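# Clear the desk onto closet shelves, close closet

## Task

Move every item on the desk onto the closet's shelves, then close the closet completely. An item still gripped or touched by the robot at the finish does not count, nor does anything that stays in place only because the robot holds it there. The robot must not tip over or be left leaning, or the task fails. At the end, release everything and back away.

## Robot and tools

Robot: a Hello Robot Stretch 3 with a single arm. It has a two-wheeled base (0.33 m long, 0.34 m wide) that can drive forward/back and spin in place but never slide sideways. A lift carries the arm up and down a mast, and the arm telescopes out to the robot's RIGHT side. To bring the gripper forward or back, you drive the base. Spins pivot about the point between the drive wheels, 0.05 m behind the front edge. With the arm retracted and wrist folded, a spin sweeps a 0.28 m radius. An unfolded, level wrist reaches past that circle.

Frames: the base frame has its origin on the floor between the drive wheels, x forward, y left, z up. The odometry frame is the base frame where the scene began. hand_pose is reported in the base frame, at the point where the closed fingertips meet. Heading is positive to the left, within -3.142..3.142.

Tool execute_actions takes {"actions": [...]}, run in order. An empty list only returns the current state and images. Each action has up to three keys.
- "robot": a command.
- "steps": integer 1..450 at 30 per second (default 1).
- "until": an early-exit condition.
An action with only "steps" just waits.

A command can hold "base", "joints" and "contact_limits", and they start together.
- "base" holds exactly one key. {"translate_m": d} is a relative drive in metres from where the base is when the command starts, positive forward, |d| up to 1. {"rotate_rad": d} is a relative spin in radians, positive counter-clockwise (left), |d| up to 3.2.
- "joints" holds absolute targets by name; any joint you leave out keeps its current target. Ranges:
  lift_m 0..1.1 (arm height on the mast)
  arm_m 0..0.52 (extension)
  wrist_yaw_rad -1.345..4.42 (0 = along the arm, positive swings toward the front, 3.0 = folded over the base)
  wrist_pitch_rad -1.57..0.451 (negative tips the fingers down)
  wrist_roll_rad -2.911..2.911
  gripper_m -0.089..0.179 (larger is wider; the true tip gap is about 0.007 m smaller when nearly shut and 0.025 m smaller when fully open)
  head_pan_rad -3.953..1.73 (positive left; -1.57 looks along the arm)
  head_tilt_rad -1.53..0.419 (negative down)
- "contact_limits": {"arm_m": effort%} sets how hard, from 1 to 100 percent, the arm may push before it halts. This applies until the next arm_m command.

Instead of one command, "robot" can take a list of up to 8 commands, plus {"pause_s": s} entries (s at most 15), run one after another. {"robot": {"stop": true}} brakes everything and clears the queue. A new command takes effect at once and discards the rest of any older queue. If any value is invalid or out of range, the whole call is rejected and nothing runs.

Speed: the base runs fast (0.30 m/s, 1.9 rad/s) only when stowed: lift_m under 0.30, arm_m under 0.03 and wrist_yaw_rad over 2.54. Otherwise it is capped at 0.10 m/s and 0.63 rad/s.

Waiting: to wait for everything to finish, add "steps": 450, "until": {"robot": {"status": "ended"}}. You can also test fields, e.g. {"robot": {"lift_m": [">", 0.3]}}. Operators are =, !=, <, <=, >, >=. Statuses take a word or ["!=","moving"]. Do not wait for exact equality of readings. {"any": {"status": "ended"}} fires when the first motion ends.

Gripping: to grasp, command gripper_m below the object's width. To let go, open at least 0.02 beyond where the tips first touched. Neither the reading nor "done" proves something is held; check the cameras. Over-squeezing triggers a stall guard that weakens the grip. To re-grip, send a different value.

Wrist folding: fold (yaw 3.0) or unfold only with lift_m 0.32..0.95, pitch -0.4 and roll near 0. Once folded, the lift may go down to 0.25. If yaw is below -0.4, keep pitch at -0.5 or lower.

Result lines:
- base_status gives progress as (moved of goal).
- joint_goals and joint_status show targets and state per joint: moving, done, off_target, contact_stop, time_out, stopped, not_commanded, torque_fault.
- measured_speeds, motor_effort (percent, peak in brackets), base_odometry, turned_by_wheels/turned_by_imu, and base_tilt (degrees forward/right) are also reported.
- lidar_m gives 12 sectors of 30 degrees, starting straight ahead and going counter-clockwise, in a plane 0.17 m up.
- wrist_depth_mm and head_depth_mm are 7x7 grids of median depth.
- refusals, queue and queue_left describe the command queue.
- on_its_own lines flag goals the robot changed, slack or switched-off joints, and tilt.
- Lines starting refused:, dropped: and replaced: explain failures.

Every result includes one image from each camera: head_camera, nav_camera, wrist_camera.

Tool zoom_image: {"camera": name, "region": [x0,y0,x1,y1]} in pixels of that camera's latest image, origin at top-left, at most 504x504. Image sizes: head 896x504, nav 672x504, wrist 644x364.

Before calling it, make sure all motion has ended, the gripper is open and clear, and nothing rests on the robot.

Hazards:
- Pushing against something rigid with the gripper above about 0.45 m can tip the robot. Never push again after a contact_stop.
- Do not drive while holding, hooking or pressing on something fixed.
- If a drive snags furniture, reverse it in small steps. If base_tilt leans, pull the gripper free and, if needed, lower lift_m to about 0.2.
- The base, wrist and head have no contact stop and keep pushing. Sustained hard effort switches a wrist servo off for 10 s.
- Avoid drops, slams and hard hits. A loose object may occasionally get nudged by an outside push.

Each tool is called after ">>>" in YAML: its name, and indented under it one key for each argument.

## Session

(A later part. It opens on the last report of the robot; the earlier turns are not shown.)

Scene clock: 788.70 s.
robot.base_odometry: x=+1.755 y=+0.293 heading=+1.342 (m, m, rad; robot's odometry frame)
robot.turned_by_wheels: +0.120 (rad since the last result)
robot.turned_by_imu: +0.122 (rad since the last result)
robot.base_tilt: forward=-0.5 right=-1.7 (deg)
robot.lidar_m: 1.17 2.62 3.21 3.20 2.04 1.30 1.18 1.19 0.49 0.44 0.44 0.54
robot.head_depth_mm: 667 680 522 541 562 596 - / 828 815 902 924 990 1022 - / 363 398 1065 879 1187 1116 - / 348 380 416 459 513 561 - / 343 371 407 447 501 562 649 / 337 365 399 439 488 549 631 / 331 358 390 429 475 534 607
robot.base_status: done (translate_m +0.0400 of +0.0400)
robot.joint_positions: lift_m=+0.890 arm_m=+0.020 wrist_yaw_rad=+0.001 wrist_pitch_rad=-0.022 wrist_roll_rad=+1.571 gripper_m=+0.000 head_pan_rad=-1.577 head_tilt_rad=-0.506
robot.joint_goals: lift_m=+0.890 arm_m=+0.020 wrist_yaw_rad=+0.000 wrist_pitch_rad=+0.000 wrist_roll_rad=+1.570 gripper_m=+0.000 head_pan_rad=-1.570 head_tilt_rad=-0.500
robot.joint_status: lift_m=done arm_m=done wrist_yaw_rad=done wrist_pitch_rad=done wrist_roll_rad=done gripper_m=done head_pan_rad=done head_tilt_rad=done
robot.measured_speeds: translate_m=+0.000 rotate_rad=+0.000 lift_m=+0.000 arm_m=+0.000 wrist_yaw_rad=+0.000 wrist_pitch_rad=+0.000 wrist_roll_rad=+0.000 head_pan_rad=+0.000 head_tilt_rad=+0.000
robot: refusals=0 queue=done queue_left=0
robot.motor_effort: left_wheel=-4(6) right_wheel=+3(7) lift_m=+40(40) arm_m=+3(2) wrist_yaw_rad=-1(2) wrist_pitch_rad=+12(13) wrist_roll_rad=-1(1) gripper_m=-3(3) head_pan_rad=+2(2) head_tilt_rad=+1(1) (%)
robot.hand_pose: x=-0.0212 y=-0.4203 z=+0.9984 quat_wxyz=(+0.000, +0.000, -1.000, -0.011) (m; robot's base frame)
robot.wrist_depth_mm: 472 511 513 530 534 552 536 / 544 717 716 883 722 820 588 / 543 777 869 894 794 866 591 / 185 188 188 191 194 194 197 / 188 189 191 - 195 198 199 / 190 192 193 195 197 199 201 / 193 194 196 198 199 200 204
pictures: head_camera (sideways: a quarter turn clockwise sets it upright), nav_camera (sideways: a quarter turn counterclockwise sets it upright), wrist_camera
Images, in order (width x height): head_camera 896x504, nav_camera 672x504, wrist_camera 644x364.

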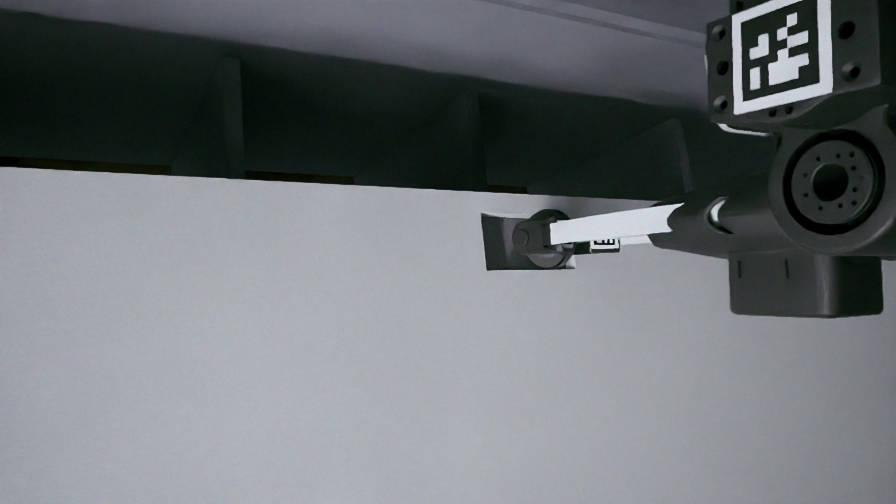

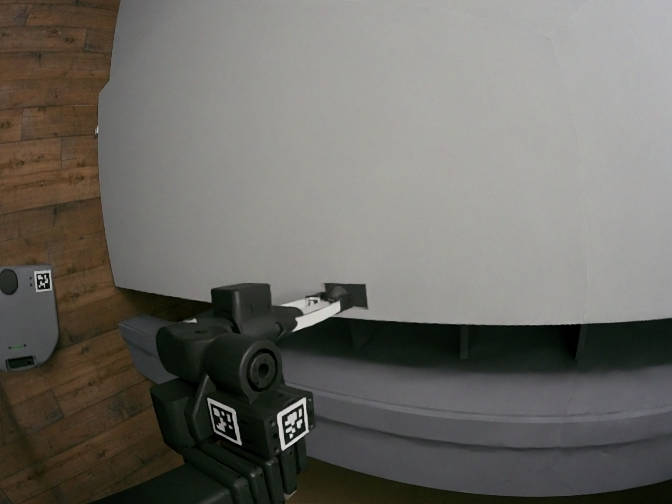

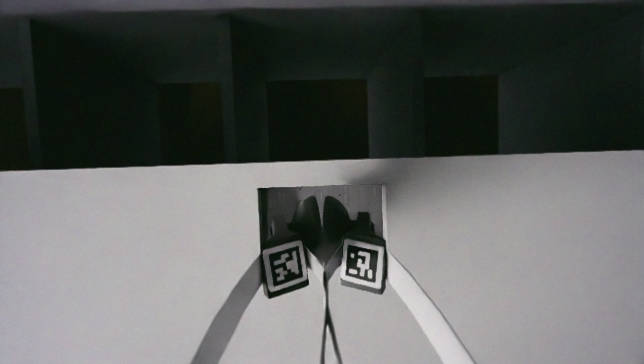

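Centered. Insert deeper, then pull.

>>> execute_actions:
  actions:
    - {"robot":{"joints":{"arm_m":0.06},"contact_limits":{"arm_m":16}},"steps":400,"until":{"robot":{"status":"ended"}}}
    - {"robot":[{"base":{"translate_m":-0.07}},{"base":{"rotate_rad":-0.12}}],"steps":400,"until":{"robot":{"status":"ended"}}}

Scene clock: 795.23 s.
robot.base_odometry: x=+1.739 y=+0.225 heading=+1.222 (m, m, rad; robot's odometry frame)
robot.turned_by_wheels: -0.120 (rad since the last result)
robot.turned_by_imu: +0.077 (rad since the last result)
robot.base_tilt: forward=-1.2 right=-2.7 (deg)
robot.lidar_m: 1.33 2.68 3.46 3.21 1.78 1.22 1.14 1.16 0.48 0.45 0.46 0.59
robot.head_depth_mm: 674 486 502 516 546 - - / 892 866 956 926 1036 - - / 1000 1028 1187 1005 1297 - - / 370 402 439 481 543 - 703 / 367 397 433 477 529 584 686 / 363 393 428 470 519 585 667 / 359 388 423 463 514 576 653
robot.base_status: done (rotate_rad -0.1200 of -0.1200)
robot.joint_positions: lift_m=+0.890 arm_m=+0.059 wrist_yaw_rad=+0.049 wrist_pitch_rad=-0.053 wrist_roll_rad=+1.571 gripper_m=+0.000 head_pan_rad=-1.577 head_tilt_rad=-0.505
robot.joint_goals: lift_m=+0.890 arm_m=+0.060 wrist_yaw_rad=+0.038 wrist_pitch_rad=+0.000 wrist_roll_rad=+1.570 gripper_m=+0.000 head_pan_rad=-1.570 head_tilt_rad=-0.500
robot.joint_status: lift_m=done arm_m=done wrist_yaw_rad=done wrist_pitch_rad=done wrist_roll_rad=done gripper_m=done head_pan_rad=done head_tilt_rad=done
robot.measured_speeds: translate_m=+0.000 rotate_rad=+0.000 lift_m=+0.000 arm_m=+0.000 wrist_yaw_rad=+0.000 wrist_pitch_rad=+0.000 wrist_roll_rad=+0.000 head_pan_rad=+0.000 head_tilt_rad=+0.000
robot: refusals=0 queue=done queue_left=0
robot.on_its_own: wrist_yaw_rad is held at +0.038, not at your +0.000, by its stall guard, which is not easing now
robot.motor_effort: left_wheel=+0(9) right_wheel=-2(4) lift_m=+40(40) arm_m=+11(15) wrist_yaw_rad=-8(16) wrist_pitch_rad=+31(31) wrist_roll_rad=-1(1) gripper_m=-4(4) head_pan_rad=+3(3) head_tilt_rad=+2(3) (%)
robot.contact_limits: arm_m 16 (drawing in: default 15, maximum 25; extending or still: default 22, maximum 35)
robot.hand_pose: x=-0.0088 y=-0.4578 z=+0.9904 quat_wxyz=(+0.001, +0.025, -0.999, -0.027) (m; robot's base frame)
robot.wrist_depth_mm: 510 642 588 688 583 729 572 / 519 781 799 820 622 868 579 / 515 777 761 869 544 866 581 / 308 166 169 170 173 176 177 / 166 169 172 - 179 179 186 / 173 174 177 181 184 188 191 / 179 179 184 186 189 194 198
pictures: head_camera (sideways: a quarter turn clockwise sets it upright), nav_camera (sideways: a quarter turn counterclockwise sets it upright), wrist_camera
Images, in order (width x height): head_camera 896x504, nav_camera 672x504, wrist_camera 644x364.

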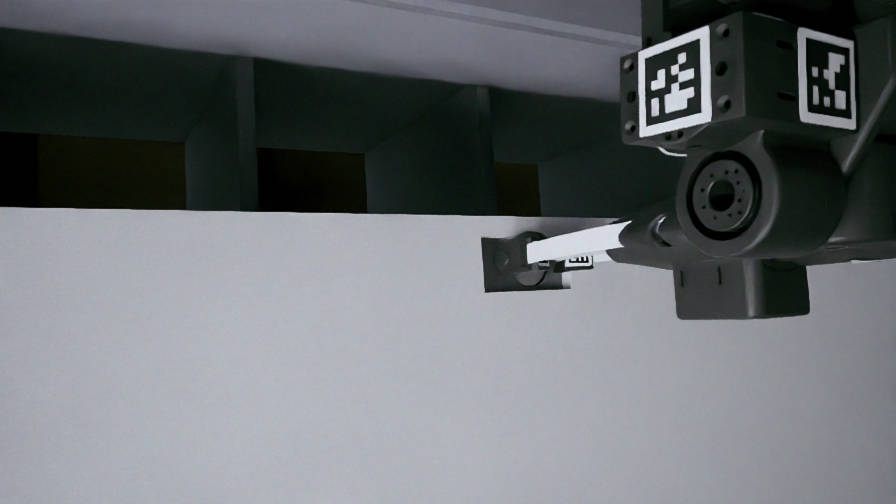

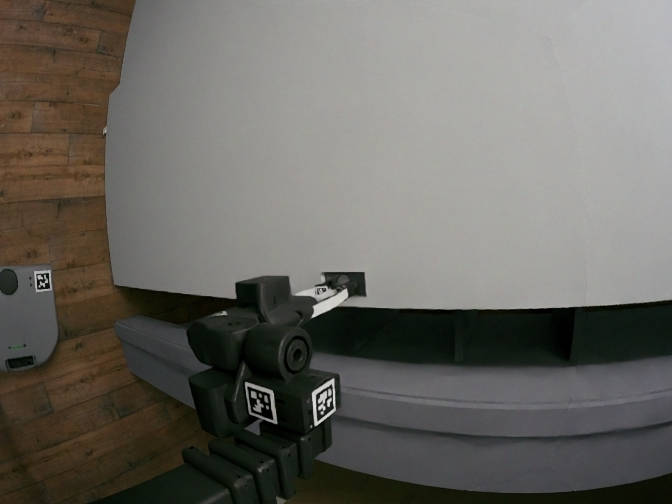

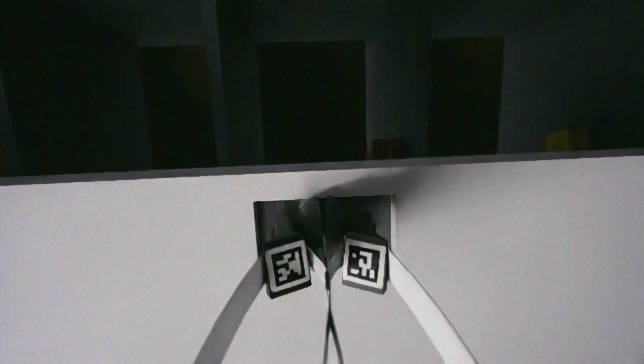

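>>> execute_actions:
  actions:
    - {"robot":{"joints":{"arm_m":0.045}},"steps":60,"until":{"robot":{"status":"ended"}}}
    - {"robot":[{"base":{"rotate_rad":-0.15}},{"base":{"translate_m":-0.05}},{"base":{"rotate_rad":-0.1}}],"steps":400,"until":{"robot":{"status":"ended"}}}

Scene clock: 801.70 s.
robot.base_odometry: x=+1.715 y=+0.181 heading=+0.972 (m, m, rad; robot's odometry frame)
robot.turned_by_wheels: -0.250 (rad since the last result)
robot.turned_by_imu: +0.003 (rad since the last result)
robot.base_tilt: forward=-0.7 right=-2.0 (deg)
robot.lidar_m: 1.34 2.69 3.45 3.21 1.77 1.21 1.13 1.15 0.47 0.45 0.46 0.59
robot.head_depth_mm: 688 492 499 513 533 - - / 899 820 957 922 1025 - - / 980 808 1163 972 1266 1079 - / 356 385 422 465 527 - - / 352 382 417 460 513 572 680 / 347 378 413 455 504 571 652 / 344 372 407 448 498 560 641
robot.base_status: done (rotate_rad -0.1000 of -0.1000)
robot.joint_positions: lift_m=+0.890 arm_m=+0.044 wrist_yaw_rad=+0.049 wrist_pitch_rad=-0.031 wrist_roll_rad=+1.571 gripper_m=+0.000 head_pan_rad=-1.577 head_tilt_rad=-0.505
robot.joint_goals: lift_m=+0.890 arm_m=+0.045 wrist_yaw_rad=+0.038 wrist_pitch_rad=+0.000 wrist_roll_rad=+1.570 gripper_m=+0.000 head_pan_rad=-1.570 head_tilt_rad=-0.500
robot.joint_status: lift_m=done arm_m=done wrist_yaw_rad=done wrist_pitch_rad=done wrist_roll_rad=done gripper_m=done head_pan_rad=done head_tilt_rad=done
robot.measured_speeds: translate_m=+0.000 rotate_rad=+0.000 lift_m=+0.000 arm_m=+0.000 wrist_yaw_rad=+0.000 wrist_pitch_rad=+0.000 wrist_roll_rad=+0.000 head_pan_rad=+0.000 head_tilt_rad=+0.000
robot: refusals=0 queue=done queue_left=0
robot.on_its_own: wrist_yaw_rad is held at +0.038, not at your +0.000, by its stall guard, which is not easing now
robot.motor_effort: left_wheel=+0(6) right_wheel=-2(2) lift_m=+40(40) arm_m=+6(12) wrist_yaw_rad=-8(11) wrist_pitch_rad=+17(31) wrist_roll_rad=-1(1) gripper_m=-2(4) head_pan_rad=+3(3) head_tilt_rad=+1(2) (%)
robot.hand_pose: x=-0.0087 y=-0.4442 z=+0.9961 quat_wxyz=(+0.001, +0.025, -1.000, -0.016) (m; robot's base frame)
robot.wrist_depth_mm: 511 640 583 689 579 718 580 / 513 758 740 825 626 853 583 / 512 786 716 851 558 847 591 / 180 168 168 170 173 176 176 / 168 170 172 - 178 181 183 / 174 176 177 182 183 186 190 / 179 181 186 188 192 194 197
pictures: head_camera (sideways: a quarter turn clockwise sets it upright), nav_camera (sideways: a quarter turn counterclockwise sets it upright), wrist_camera
Images, in order (width x height): head_camera 896x504, nav_camera 672x504, wrist_camera 644x364.

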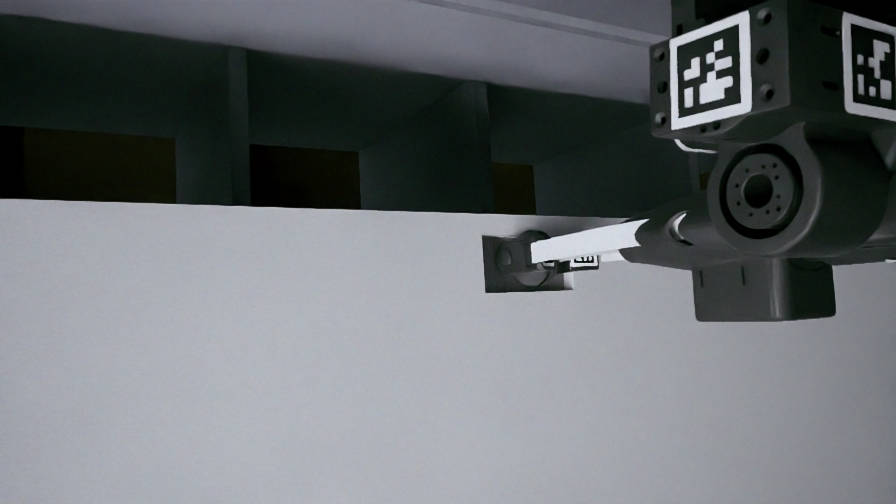

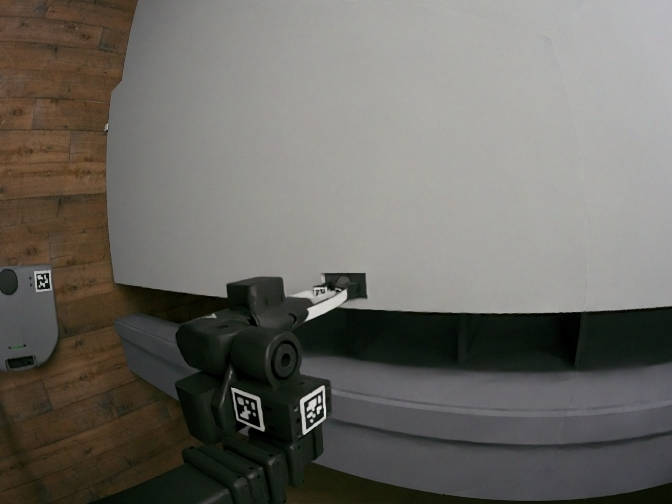

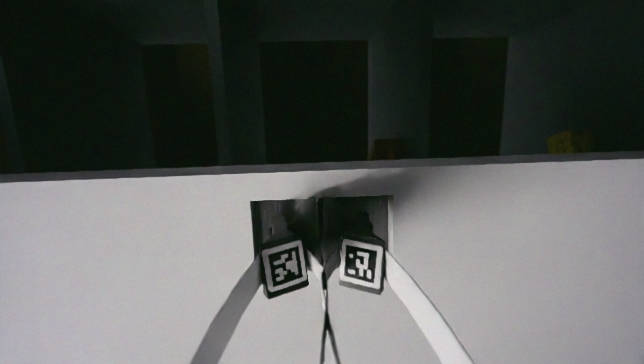

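>>> execute_actions:
  actions:
    - {"robot":{"joints":{"arm_m":0.034}},"steps":60,"until":{"robot":{"status":"ended"}}}
    - {"robot":[{"base":{"translate_m":-0.05}},{"base":{"rotate_rad":-0.12}},{"base":{"translate_m":-0.04}}],"steps":400,"until":{"robot":{"status":"ended"}}}

Scene clock: 811.03 s.
robot.base_odometry: x=+1.661 y=+0.109 heading=+0.852 (m, m, rad; robot's odometry frame)
robot.turned_by_wheels: -0.120 (rad since the last result)
robot.turned_by_imu: -0.122 (rad since the last result)
robot.base_tilt: forward=-0.6 right=-1.7 (deg)
robot.lidar_m: 1.11 2.74 3.27 3.19 1.92 1.17 1.04 1.04 0.50 0.45 0.46 0.54
robot.head_depth_mm: 380 415 458 511 577 637 - / 361 398 442 494 560 610 - / 353 384 423 464 520 584 - / 441 479 523 574 1178 - - / 991 901 1158 960 1222 1048 701 / 361 388 420 458 512 572 652 / 345 373 405 445 492 552 628
robot.base_status: done (translate_m -0.0400 of -0.0400)
robot.joint_positions: lift_m=+0.890 arm_m=+0.034 wrist_yaw_rad=+0.040 wrist_pitch_rad=-0.022 wrist_roll_rad=+1.571 gripper_m=+0.000 head_pan_rad=-1.577 head_tilt_rad=-0.505
robot.joint_goals: lift_m=+0.890 arm_m=+0.034 wrist_yaw_rad=+0.038 wrist_pitch_rad=+0.000 wrist_roll_rad=+1.570 gripper_m=+0.000 head_pan_rad=-1.570 head_tilt_rad=-0.500
robot.joint_status: lift_m=done arm_m=done wrist_yaw_rad=done wrist_pitch_rad=done wrist_roll_rad=done gripper_m=done head_pan_rad=done head_tilt_rad=done
robot.measured_speeds: translate_m=+0.000 rotate_rad=+0.000 lift_m=+0.000 arm_m=+0.000 wrist_yaw_rad=+0.000 wrist_pitch_rad=+0.000 wrist_roll_rad=+0.000 head_pan_rad=+0.000 head_tilt_rad=+0.000
robot: refusals=0 queue=done queue_left=0
robot.on_its_own: wrist_yaw_rad is held at +0.038, not at your +0.000, by its stall guard, which is not easing now
robot.motor_effort: left_wheel=+4(8) right_wheel=-5(21) lift_m=+40(40) arm_m=+0(8) wrist_yaw_rad=-2(35) wrist_pitch_rad=+13(18) wrist_roll_rad=-1(1) gripper_m=-3(3) head_pan_rad=+2(3) head_tilt_rad=+2(2) (%)
robot.hand_pose: x=-0.0111 y=-0.4345 z=+0.9984 quat_wxyz=(+0.001, +0.020, -1.000, -0.011) (m; robot's base frame)
robot.wrist_depth_mm: 173 173 175 179 178 181 182 / 173 162 164 166 167 169 169 / 161 162 164 166 169 170 171 / 335 177 180 899 588 777 568 / 562 737 891 - 846 920 596 / 556 683 937 919 530 789 242 / 198 202 202 208 206 207 207
pictures: head_camera (sideways: a quarter turn clockwise sets it upright), nav_camera (sideways: a quarter turn counterclockwise sets it upright), wrist_camera
Images, in order (width x height): head_camera 896x504, nav_camera 672x504, wrist_camera 644x364.

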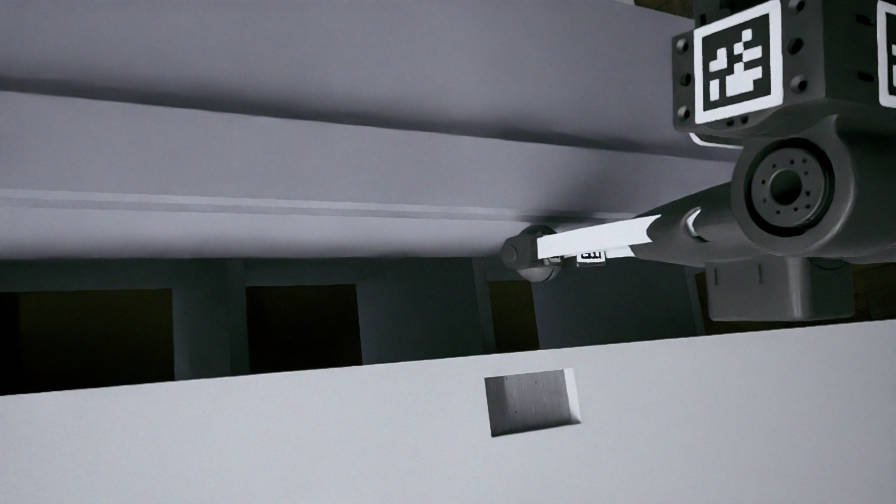

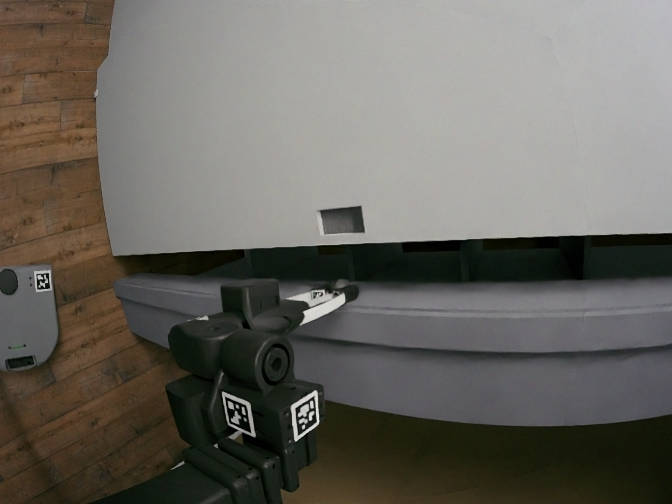

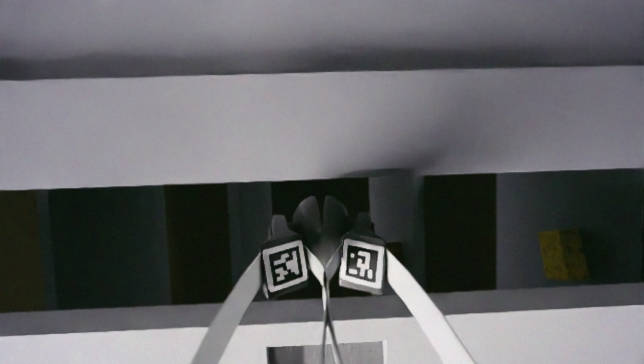

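>>> execute_actions:
  actions:
    - {"robot":[{"joints":{"arm_m":0.0,"wrist_yaw_rad":0}},{"base":{"rotate_rad":0.05}},{"base":{"translate_m":0.075}}],"steps":400,"until":{"robot":{"status":"ended"}}}

Scene clock: 818.10 s.
robot.base_odometry: x=+1.707 y=+0.168 heading=+0.902 (m, m, rad; robot's odometry frame)
robot.turned_by_wheels: +0.050 (rad since the last result)
robot.turned_by_imu: +0.052 (rad since the last result)
robot.base_tilt: forward=-0.5 right=-1.7 (deg)
robot.lidar_m: 1.20 2.68 3.30 3.23 1.91 1.22 1.11 1.12 0.46 0.45 0.45 0.55
robot.head_depth_mm: 373 396 426 465 524 606 - / 686 485 507 529 553 606 - / 853 839 1014 968 1153 1078 - / 353 385 422 465 518 582 - / 348 377 413 454 507 572 655 / 342 370 406 445 494 556 640 / 336 364 398 435 483 542 617
robot.base_status: done (translate_m +0.0750 of +0.0750)
robot.joint_positions: lift_m=+0.890 arm_m=+0.000 wrist_yaw_rad=+0.002 wrist_pitch_rad=-0.022 wrist_roll_rad=+1.571 gripper_m=+0.000 head_pan_rad=-1.577 head_tilt_rad=-0.505
robot.joint_goals: lift_m=+0.890 arm_m=+0.000 wrist_yaw_rad=+0.000 wrist_pitch_rad=+0.000 wrist_roll_rad=+1.570 gripper_m=+0.000 head_pan_rad=-1.570 head_tilt_rad=-0.500
robot.joint_status: lift_m=done arm_m=done wrist_yaw_rad=done wrist_pitch_rad=done wrist_roll_rad=done gripper_m=done head_pan_rad=done head_tilt_rad=done
robot.measured_speeds: translate_m=+0.000 rotate_rad=+0.000 lift_m=+0.000 arm_m=+0.000 wrist_yaw_rad=+0.000 wrist_pitch_rad=+0.000 wrist_roll_rad=+0.000 head_pan_rad=+0.000 head_tilt_rad=+0.000
robot: refusals=0 queue=done queue_left=0
robot.motor_effort: left_wheel=-2(4) right_wheel=+1(6) lift_m=+40(40) arm_m=-1(2) wrist_yaw_rad=-2(3) wrist_pitch_rad=+13(13) wrist_roll_rad=-1(1) gripper_m=-3(3) head_pan_rad=+3(3) head_tilt_rad=+1(2) (%)
robot.hand_pose: x=-0.0208 y=-0.4010 z=+0.9984 quat_wxyz=(+0.000, +0.001, -1.000, -0.011) (m; robot's base frame)
robot.wrist_depth_mm: 185 189 191 193 195 196 201 / 280 284 297 309 556 722 555 / 553 750 888 917 802 859 616 / 518 631 218 229 219 217 222 / 210 212 215 - 221 224 224 / 215 215 217 219 224 225 225 / 217 216 219 220 223 229 229
pictures: head_camera (sideways: a quarter turn clockwise sets it upright), nav_camera (sideways: a quarter turn counterclockwise sets it upright), wrist_camera
Images, in order (width x height): head_camera 896x504, nav_camera 672x504, wrist_camera 644x364.

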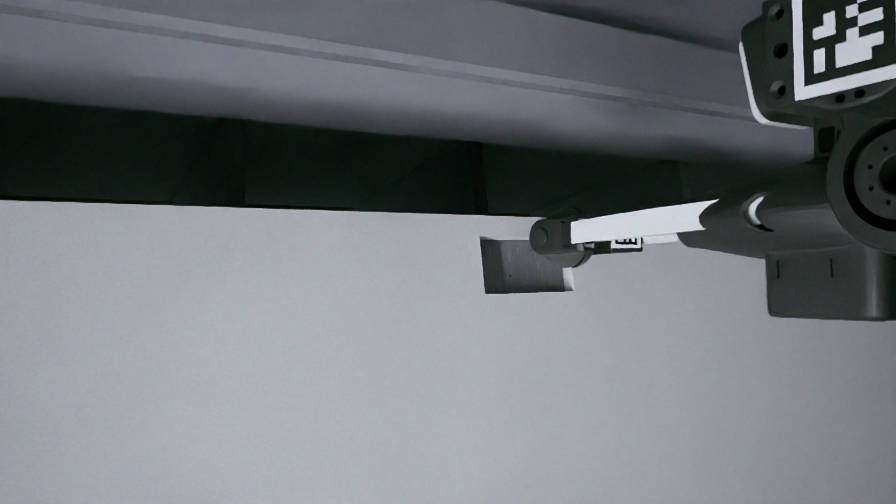

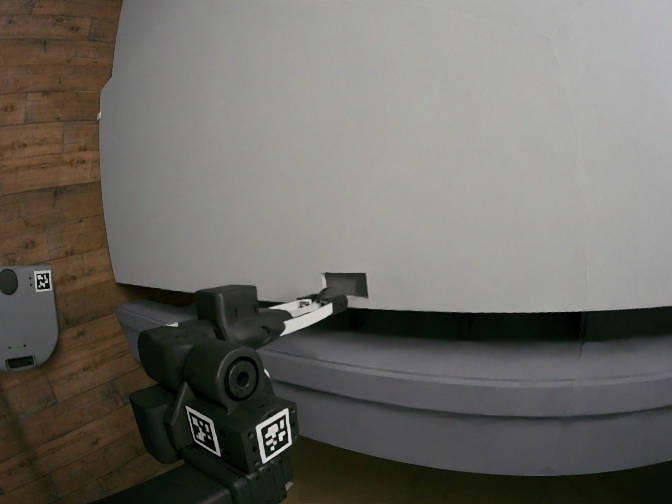

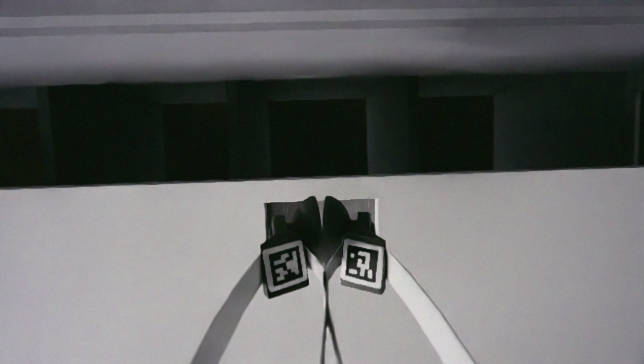

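>>> execute_actions:
  actions:
    - {"robot":{"base":{"translate_m":0.022}},"steps":100,"until":{"robot":{"status":"ended"}}}
    - {"robot":{"joints":{"arm_m":0.09},"contact_limits":{"arm_m":9}},"steps":200,"until":{"robot":{"status":"ended"}}}

Scene clock: 823.03 s.
robot.base_odometry: x=+1.721 y=+0.185 heading=+0.902 (m, m, rad; robot's odometry frame)
robot.turned_by_wheels: +0.000 (rad since the last result)
robot.turned_by_imu: -0.004 (rad since the last result)
robot.base_tilt: forward=-0.6 right=-1.9 (deg)
robot.lidar_m: 1.18 2.66 3.26 3.22 1.96 1.25 1.13 1.14 0.47 0.45 0.45 0.55
robot.head_depth_mm: 407 422 439 474 523 - - / 728 746 778 578 606 - - / 371 404 945 884 1129 1086 - / 355 386 422 465 527 - - / 349 379 413 457 508 568 667 / 343 372 406 446 497 558 638 / 338 365 398 438 484 543 620
robot.base_status: done (translate_m +0.0220 of +0.0220)
robot.joint_positions: lift_m=+0.890 arm_m=+0.045 wrist_yaw_rad=+0.002 wrist_pitch_rad=-0.025 wrist_roll_rad=+1.571 gripper_m=+0.000 head_pan_rad=-1.577 head_tilt_rad=-0.505
robot.joint_goals: lift_m=+0.890 arm_m=+0.046 wrist_yaw_rad=+0.000 wrist_pitch_rad=+0.000 wrist_roll_rad=+1.570 gripper_m=+0.000 head_pan_rad=-1.570 head_tilt_rad=-0.500
robot.joint_status: lift_m=done arm_m=contact_stop wrist_yaw_rad=done wrist_pitch_rad=done wrist_roll_rad=done gripper_m=done head_pan_rad=done head_tilt_rad=done
robot.measured_speeds: translate_m=+0.000 rotate_rad=+0.003 lift_m=+0.000 arm_m=-0.009 wrist_yaw_rad=+0.170 wrist_pitch_rad=+0.000 wrist_roll_rad=+0.000 head_pan_rad=+0.000 head_tilt_rad=+0.000
robot: refusals=0 queue=dropped queue_left=0
robot.on_its_own: arm_m is slack since a contact_stop, until your next command for it (your +0.090 is given up)
robot.motor_effort: left_wheel=-2(5) right_wheel=+0(6) lift_m=+39(41) arm_m=+6(10) wrist_yaw_rad=-4(5) wrist_pitch_rad=+15(16) wrist_roll_rad=-1(1) gripper_m=-3(3) head_pan_rad=+3(2) head_tilt_rad=+1(2) (%)
robot.contact_limits: arm_m 9 (drawing in: default 15, maximum 25; extending or still: default 22, maximum 35)
robot.hand_pose: x=-0.0209 y=-0.4459 z=+0.9975 quat_wxyz=(+0.000, +0.001, -1.000, -0.013) (m; robot's base frame)
robot.wrist_depth_mm: 199 203 210 214 218 224 231 / 518 645 580 713 572 755 594 / 507 762 870 855 674 862 589 / 169 168 171 182 175 176 179 / 169 170 172 - 178 179 182 / 172 173 174 177 178 181 183 / 173 173 177 179 181 182 185
pictures: head_camera (sideways: a quarter turn clockwise sets it upright), nav_camera (sideways: a quarter turn counterclockwise sets it upright), wrist_camera
Images, in order (width x height): head_camera 896x504, nav_camera 672x504, wrist_camera 644x364.

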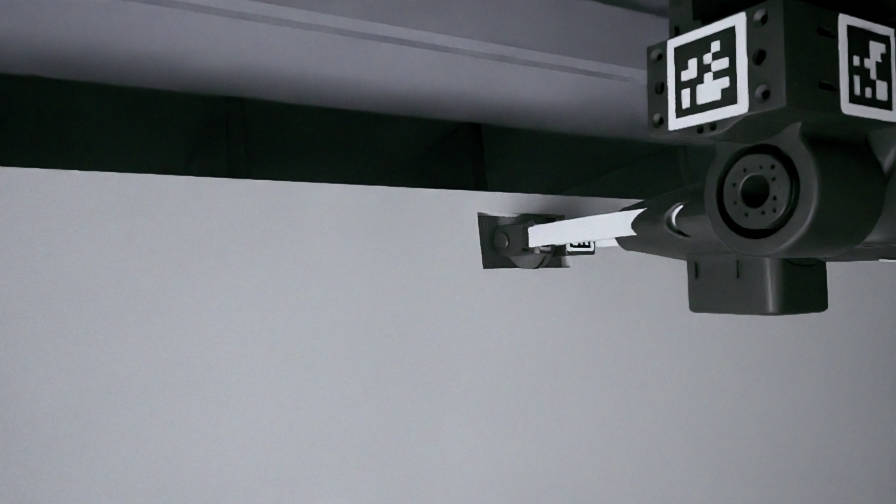

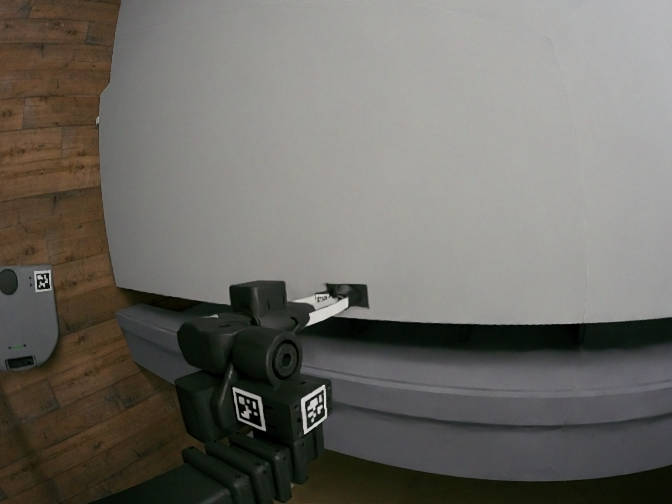

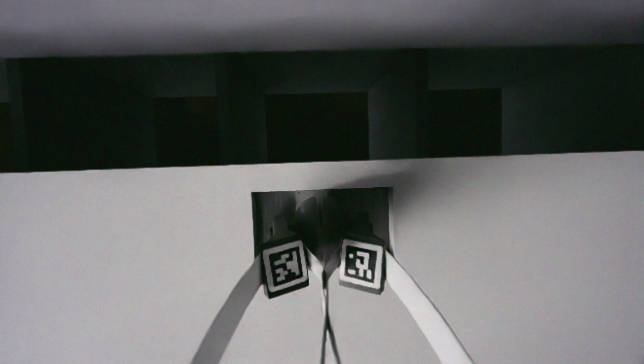

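Hold at 0.042 and reverse.

>>> execute_actions:
  actions:
    - {"robot":{"joints":{"arm_m":0.042}},"steps":40,"until":{"robot":{"status":"ended"}}}
    - {"robot":[{"base":{"translate_m":-0.06}},{"base":{"rotate_rad":-0.08}}],"steps":400,"until":{"robot":{"status":"ended"}}}

Scene clock: 828.07 s.
robot.base_odometry: x=+1.684 y=+0.138 heading=+0.822 (m, m, rad; robot's odometry frame)
robot.turned_by_wheels: -0.080 (rad since the last result)
robot.turned_by_imu: -0.084 (rad since the last result)
robot.base_tilt: forward=-0.5 right=-1.7 (deg)
robot.lidar_m: 1.02 2.70 3.16 3.20 2.08 1.24 1.07 1.08 0.50 0.45 0.45 0.53
robot.head_depth_mm: 384 420 465 518 588 - - / 359 394 440 492 557 - - / 372 401 437 479 535 581 - / 432 465 502 541 543 - - / 358 389 425 468 525 578 679 / 349 379 413 452 501 565 644 / 342 368 401 439 485 542 614
robot.base_status: done (rotate_rad -0.0798 of -0.0800)
robot.joint_positions: lift_m=+0.890 arm_m=+0.042 wrist_yaw_rad=+0.002 wrist_pitch_rad=-0.022 wrist_roll_rad=+1.571 gripper_m=+0.000 head_pan_rad=-1.577 head_tilt_rad=-0.505
robot.joint_goals: lift_m=+0.890 arm_m=+0.042 wrist_yaw_rad=+0.000 wrist_pitch_rad=+0.000 wrist_roll_rad=+1.570 gripper_m=+0.000 head_pan_rad=-1.570 head_tilt_rad=-0.500
robot.joint_status: lift_m=done arm_m=done wrist_yaw_rad=done wrist_pitch_rad=done wrist_roll_rad=done gripper_m=done head_pan_rad=done head_tilt_rad=done
robot.measured_speeds: translate_m=+0.000 rotate_rad=+0.000 lift_m=+0.000 arm_m=+0.000 wrist_yaw_rad=+0.000 wrist_pitch_rad=+0.000 wrist_roll_rad=+0.000 head_pan_rad=+0.000 head_tilt_rad=+0.000
robot: refusals=0 queue=done queue_left=0
robot.motor_effort: left_wheel=+4(10) right_wheel=-5(28) lift_m=+40(40) arm_m=-1(3) wrist_yaw_rad=-2(37) wrist_pitch_rad=+13(15) wrist_roll_rad=-1(1) gripper_m=-3(3) head_pan_rad=+3(2) head_tilt_rad=+2(1) (%)
robot.hand_pose: x=-0.0209 y=-0.4428 z=+0.9984 quat_wxyz=(+0.000, +0.001, -1.000, -0.011) (m; robot's base frame)
robot.wrist_depth_mm: 175 174 176 180 180 181 184 / 160 161 163 164 166 168 168 / 160 160 162 164 164 167 169 / 242 276 525 898 582 798 566 / 520 644 517 - 213 198 198 / 187 187 190 202 193 195 198 / 185 188 188 191 192 194 197
pictures: head_camera (sideways: a quarter turn clockwise sets it upright), nav_camera (sideways: a quarter turn counterclockwise sets it upright), wrist_camera
Images, in order (width x height): head_camera 896x504, nav_camera 672x504, wrist_camera 644x364.

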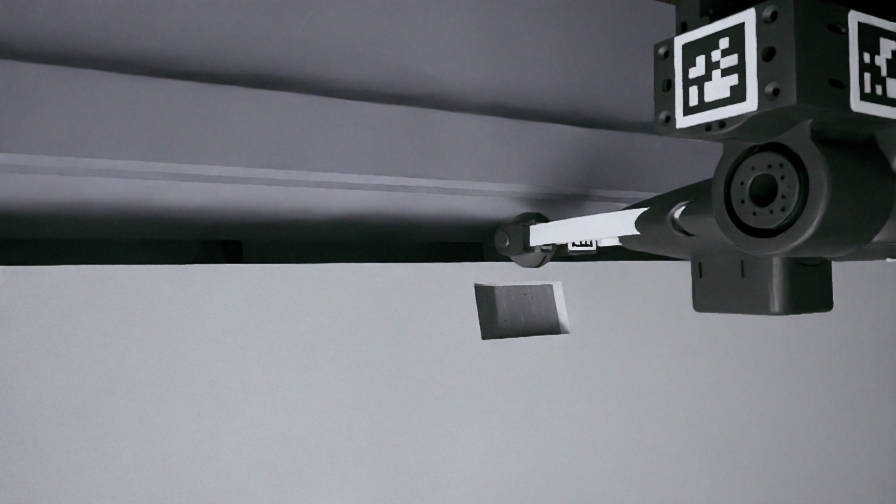

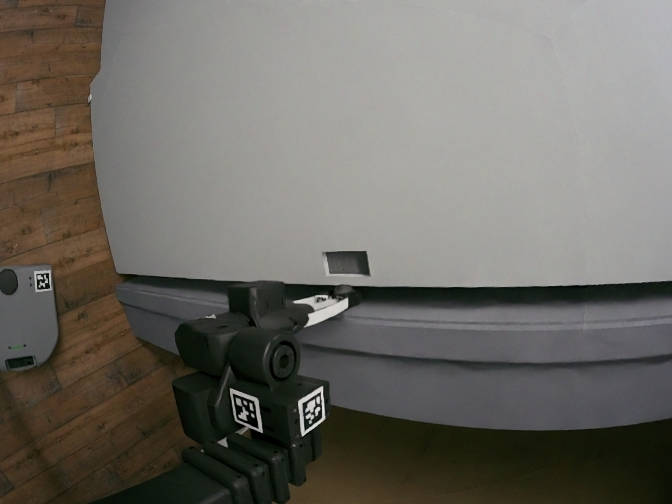

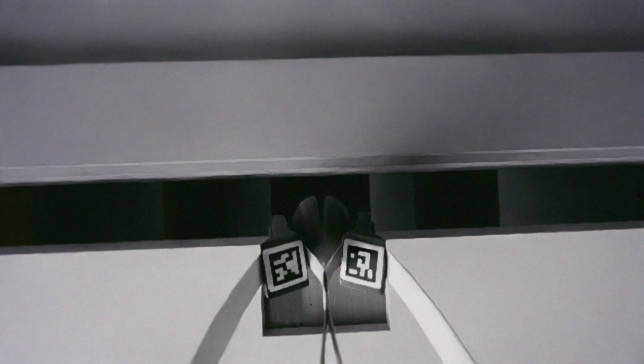

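>>> execute_actions:
  actions:
    - {"robot":[{"joints":{"arm_m":0.0}},{"base":{"rotate_rad":0.05}},{"base":{"translate_m":0.03}}],"steps":400,"until":{"robot":{"status":"ended"}}}
    - {"robot":{"joints":{"arm_m":0.09},"contact_limits":{"arm_m":9}},"steps":200,"until":{"robot":{"status":"ended"}}}

Scene clock: 835.83 s.
robot.base_odometry: x=+1.703 y=+0.161 heading=+0.872 (m, m, rad; robot's odometry frame)
robot.turned_by_wheels: +0.050 (rad since the last result)
robot.turned_by_imu: +0.048 (rad since the last result)
robot.base_tilt: forward=-0.6 right=-1.8 (deg)
robot.lidar_m: 1.10 2.67 3.19 3.20 1.99 1.24 1.10 1.11 0.47 0.45 0.45 0.54
robot.head_depth_mm: 357 391 434 489 560 - - / 392 411 442 480 525 - - / 379 468 504 544 611 641 - / 363 395 433 476 534 - 702 / 356 385 421 464 517 572 674 / 348 376 411 452 501 562 644 / 340 369 401 440 487 545 618
robot.base_status: done (translate_m +0.0300 of +0.0300)
robot.joint_positions: lift_m=+0.890 arm_m=+0.054 wrist_yaw_rad=+0.003 wrist_pitch_rad=-0.026 wrist_roll_rad=+1.571 gripper_m=+0.000 head_pan_rad=-1.577 head_tilt_rad=-0.505
robot.joint_goals: lift_m=+0.890 arm_m=+0.054 wrist_yaw_rad=+0.000 wrist_pitch_rad=+0.000 wrist_roll_rad=+1.570 gripper_m=+0.000 head_pan_rad=-1.570 head_tilt_rad=-0.500
robot.joint_status: lift_m=done arm_m=contact_stop wrist_yaw_rad=done wrist_pitch_rad=done wrist_roll_rad=done gripper_m=done head_pan_rad=done head_tilt_rad=done
robot.measured_speeds: translate_m=+0.000 rotate_rad=+0.003 lift_m=+0.000 arm_m=-0.008 wrist_yaw_rad=+0.150 wrist_pitch_rad=+0.000 wrist_roll_rad=+0.000 head_pan_rad=+0.000 head_tilt_rad=+0.000
robot: refusals=0 queue=dropped queue_left=0
robot.on_its_own: arm_m is slack since a contact_stop, until your next command for it (your +0.090 is given up)
robot.motor_effort: left_wheel=-3(6) right_wheel=+0(7) lift_m=+40(40) arm_m=+5(10) wrist_yaw_rad=-4(4) wrist_pitch_rad=+16(16) wrist_roll_rad=-1(1) gripper_m=-3(3) head_pan_rad=+3(2) head_tilt_rad=+2(2) (%)
robot.contact_limits: arm_m 9 (drawing in: default 15, maximum 25; extending or still: default 22, maximum 35)
robot.hand_pose: x=-0.0205 y=-0.4546 z=+0.9974 quat_wxyz=(+0.000, +0.002, -1.000, -0.013) (m; robot's base frame)
robot.wrist_depth_mm: 136 137 138 140 140 142 145 / 151 154 159 166 172 178 184 / 467 695 706 888 564 803 584 / 319 170 173 183 175 178 181 / 169 172 173 - 176 178 181 / 171 171 174 176 178 180 182 / 171 173 175 175 178 181 182
pictures: head_camera (sideways: a quarter turn clockwise sets it upright), nav_camera (sideways: a quarter turn counterclockwise sets it upright), wrist_camera
Images, in order (width x height): head_camera 896x504, nav_camera 672x504, wrist_camera 644x364.

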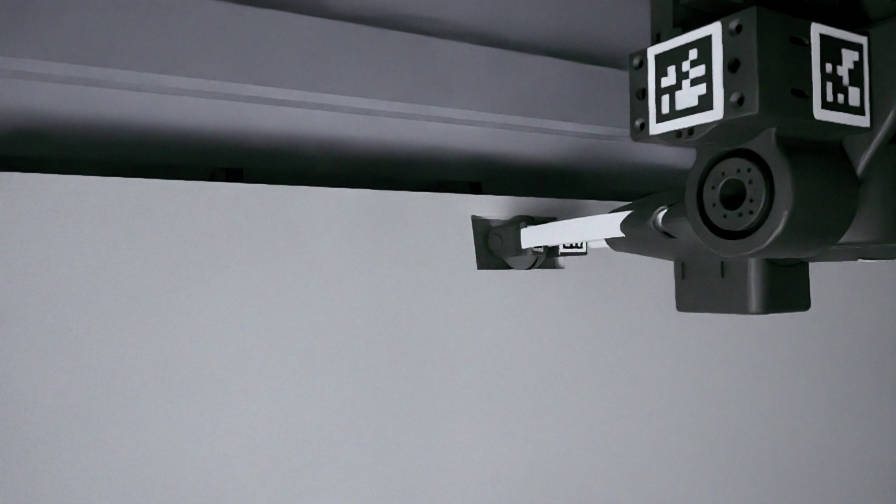

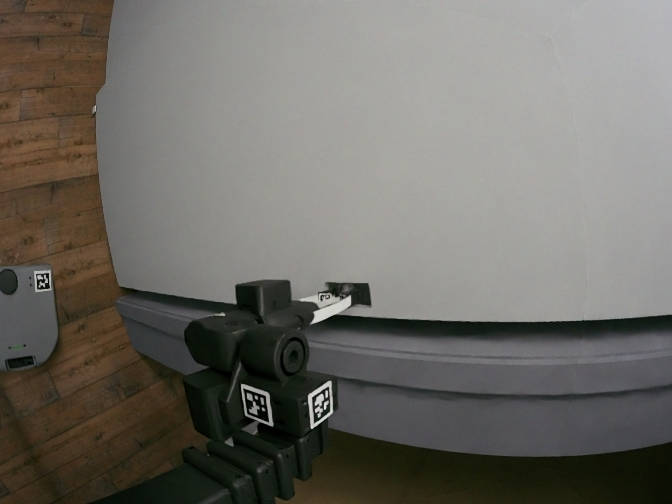

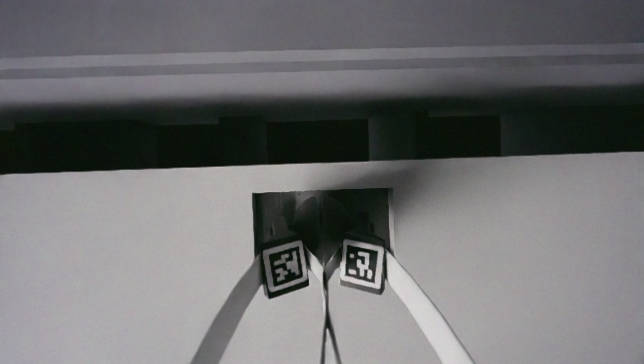

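>>> execute_actions:
  actions:
    - {"robot":{"joints":{"arm_m":0.052}},"steps":40,"until":{"robot":{"status":"ended"}}}
    - {"robot":{"base":{"translate_m":-0.07}},"steps":400,"until":{"robot":{"status":"ended"}}}

Scene clock: 839.93 s.
robot.base_odometry: x=+1.658 y=+0.108 heading=+0.873 (m, m, rad; robot's odometry frame)
robot.turned_by_wheels: +0.000 (rad since the last result)
robot.turned_by_imu: -0.004 (rad since the last result)
robot.base_tilt: forward=-0.5 right=-1.7 (deg)
robot.lidar_m: 1.13 2.74 3.29 3.21 1.90 1.16 1.03 1.04 0.50 0.45 0.46 0.55
robot.head_depth_mm: 383 418 461 513 579 - - / 366 402 446 499 561 - - / 355 387 423 466 522 577 - / 373 404 440 484 541 - - / 364 396 434 476 533 590 695 / 357 386 422 465 516 580 661 / 350 379 412 452 499 561 637
robot.base_status: done (translate_m -0.0700 of -0.0700)
robot.joint_positions: lift_m=+0.890 arm_m=+0.052 wrist_yaw_rad=+0.026 wrist_pitch_rad=-0.022 wrist_roll_rad=+1.571 gripper_m=+0.000 head_pan_rad=-1.577 head_tilt_rad=-0.505
robot.joint_goals: lift_m=+0.890 arm_m=+0.052 wrist_yaw_rad=+0.000 wrist_pitch_rad=+0.000 wrist_roll_rad=+1.570 gripper_m=+0.000 head_pan_rad=-1.570 head_tilt_rad=-0.500
robot.joint_status: lift_m=done arm_m=done wrist_yaw_rad=done wrist_pitch_rad=done wrist_roll_rad=done gripper_m=done head_pan_rad=done head_tilt_rad=done
robot.measured_speeds: translate_m=+0.000 rotate_rad=+0.000 lift_m=+0.000 arm_m=+0.000 wrist_yaw_rad=+0.000 wrist_pitch_rad=+0.000 wrist_roll_rad=+0.000 head_pan_rad=+0.000 head_tilt_rad=+0.000
robot: refusals=0 queue=done queue_left=0
robot.on_its_own: wrist_yaw_rad is at rest, and its effort (-17) is outside its rest range (-12 to +12)
robot.motor_effort: left_wheel=+4(9) right_wheel=-11(27) lift_m=+40(40) arm_m=+3(5) wrist_yaw_rad=-17(35) wrist_pitch_rad=+13(15) wrist_roll_rad=-1(1) gripper_m=-3(3) head_pan_rad=+2(2) head_tilt_rad=+1(1) (%)
robot.hand_pose: x=-0.0147 y=-0.4522 z=+0.9983 quat_wxyz=(+0.000, +0.013, -1.000, -0.012) (m; robot's base frame)
robot.wrist_depth_mm: 159 162 163 164 166 167 169 / 161 163 164 165 166 169 158 / 150 150 153 154 155 157 158 / 151 151 153 155 157 158 174 / 181 185 185 - 190 192 193 / 183 186 187 191 191 195 194 / 185 186 189 191 193 196 197
pictures: head_camera (sideways: a quarter turn clockwise sets it upright), nav_camera (sideways: a quarter turn counterclockwise sets it upright), wrist_camera
Images, in order (width x height): head_camera 896x504, nav_camera 672x504, wrist_camera 644x364.

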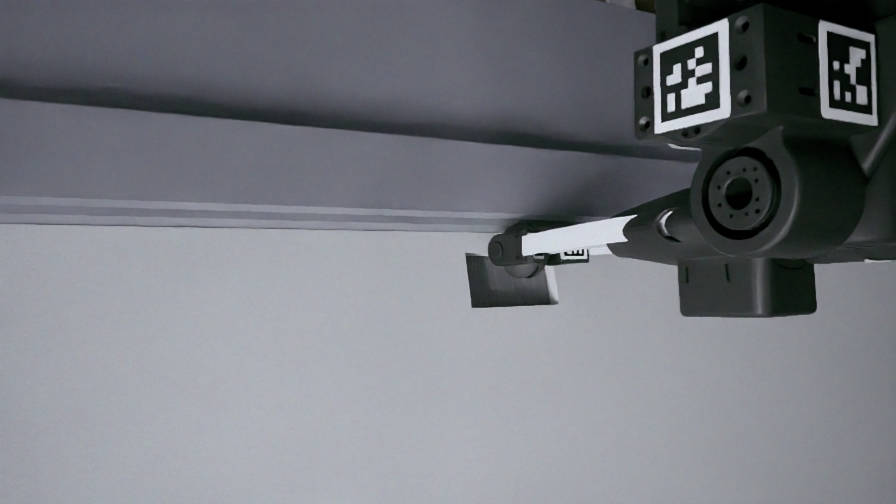

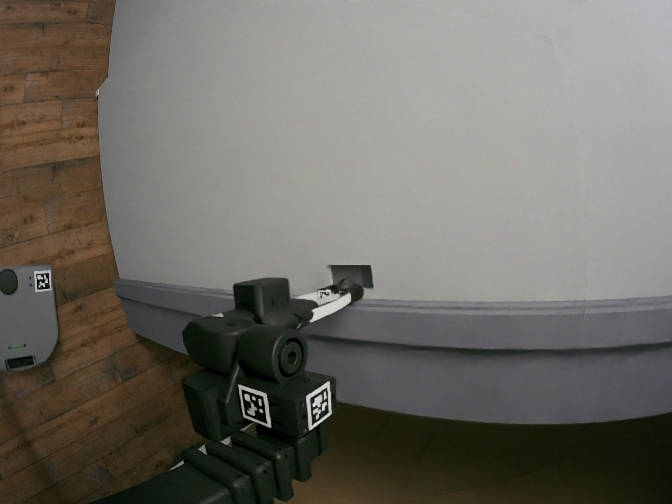

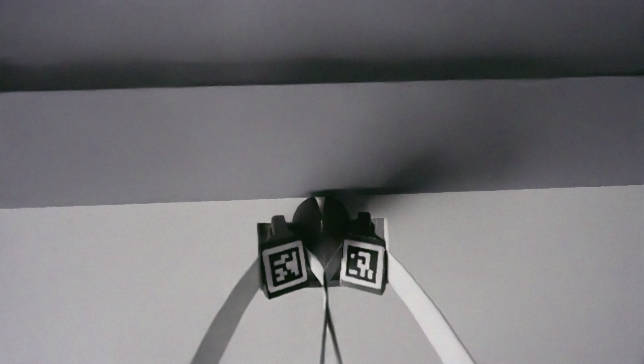

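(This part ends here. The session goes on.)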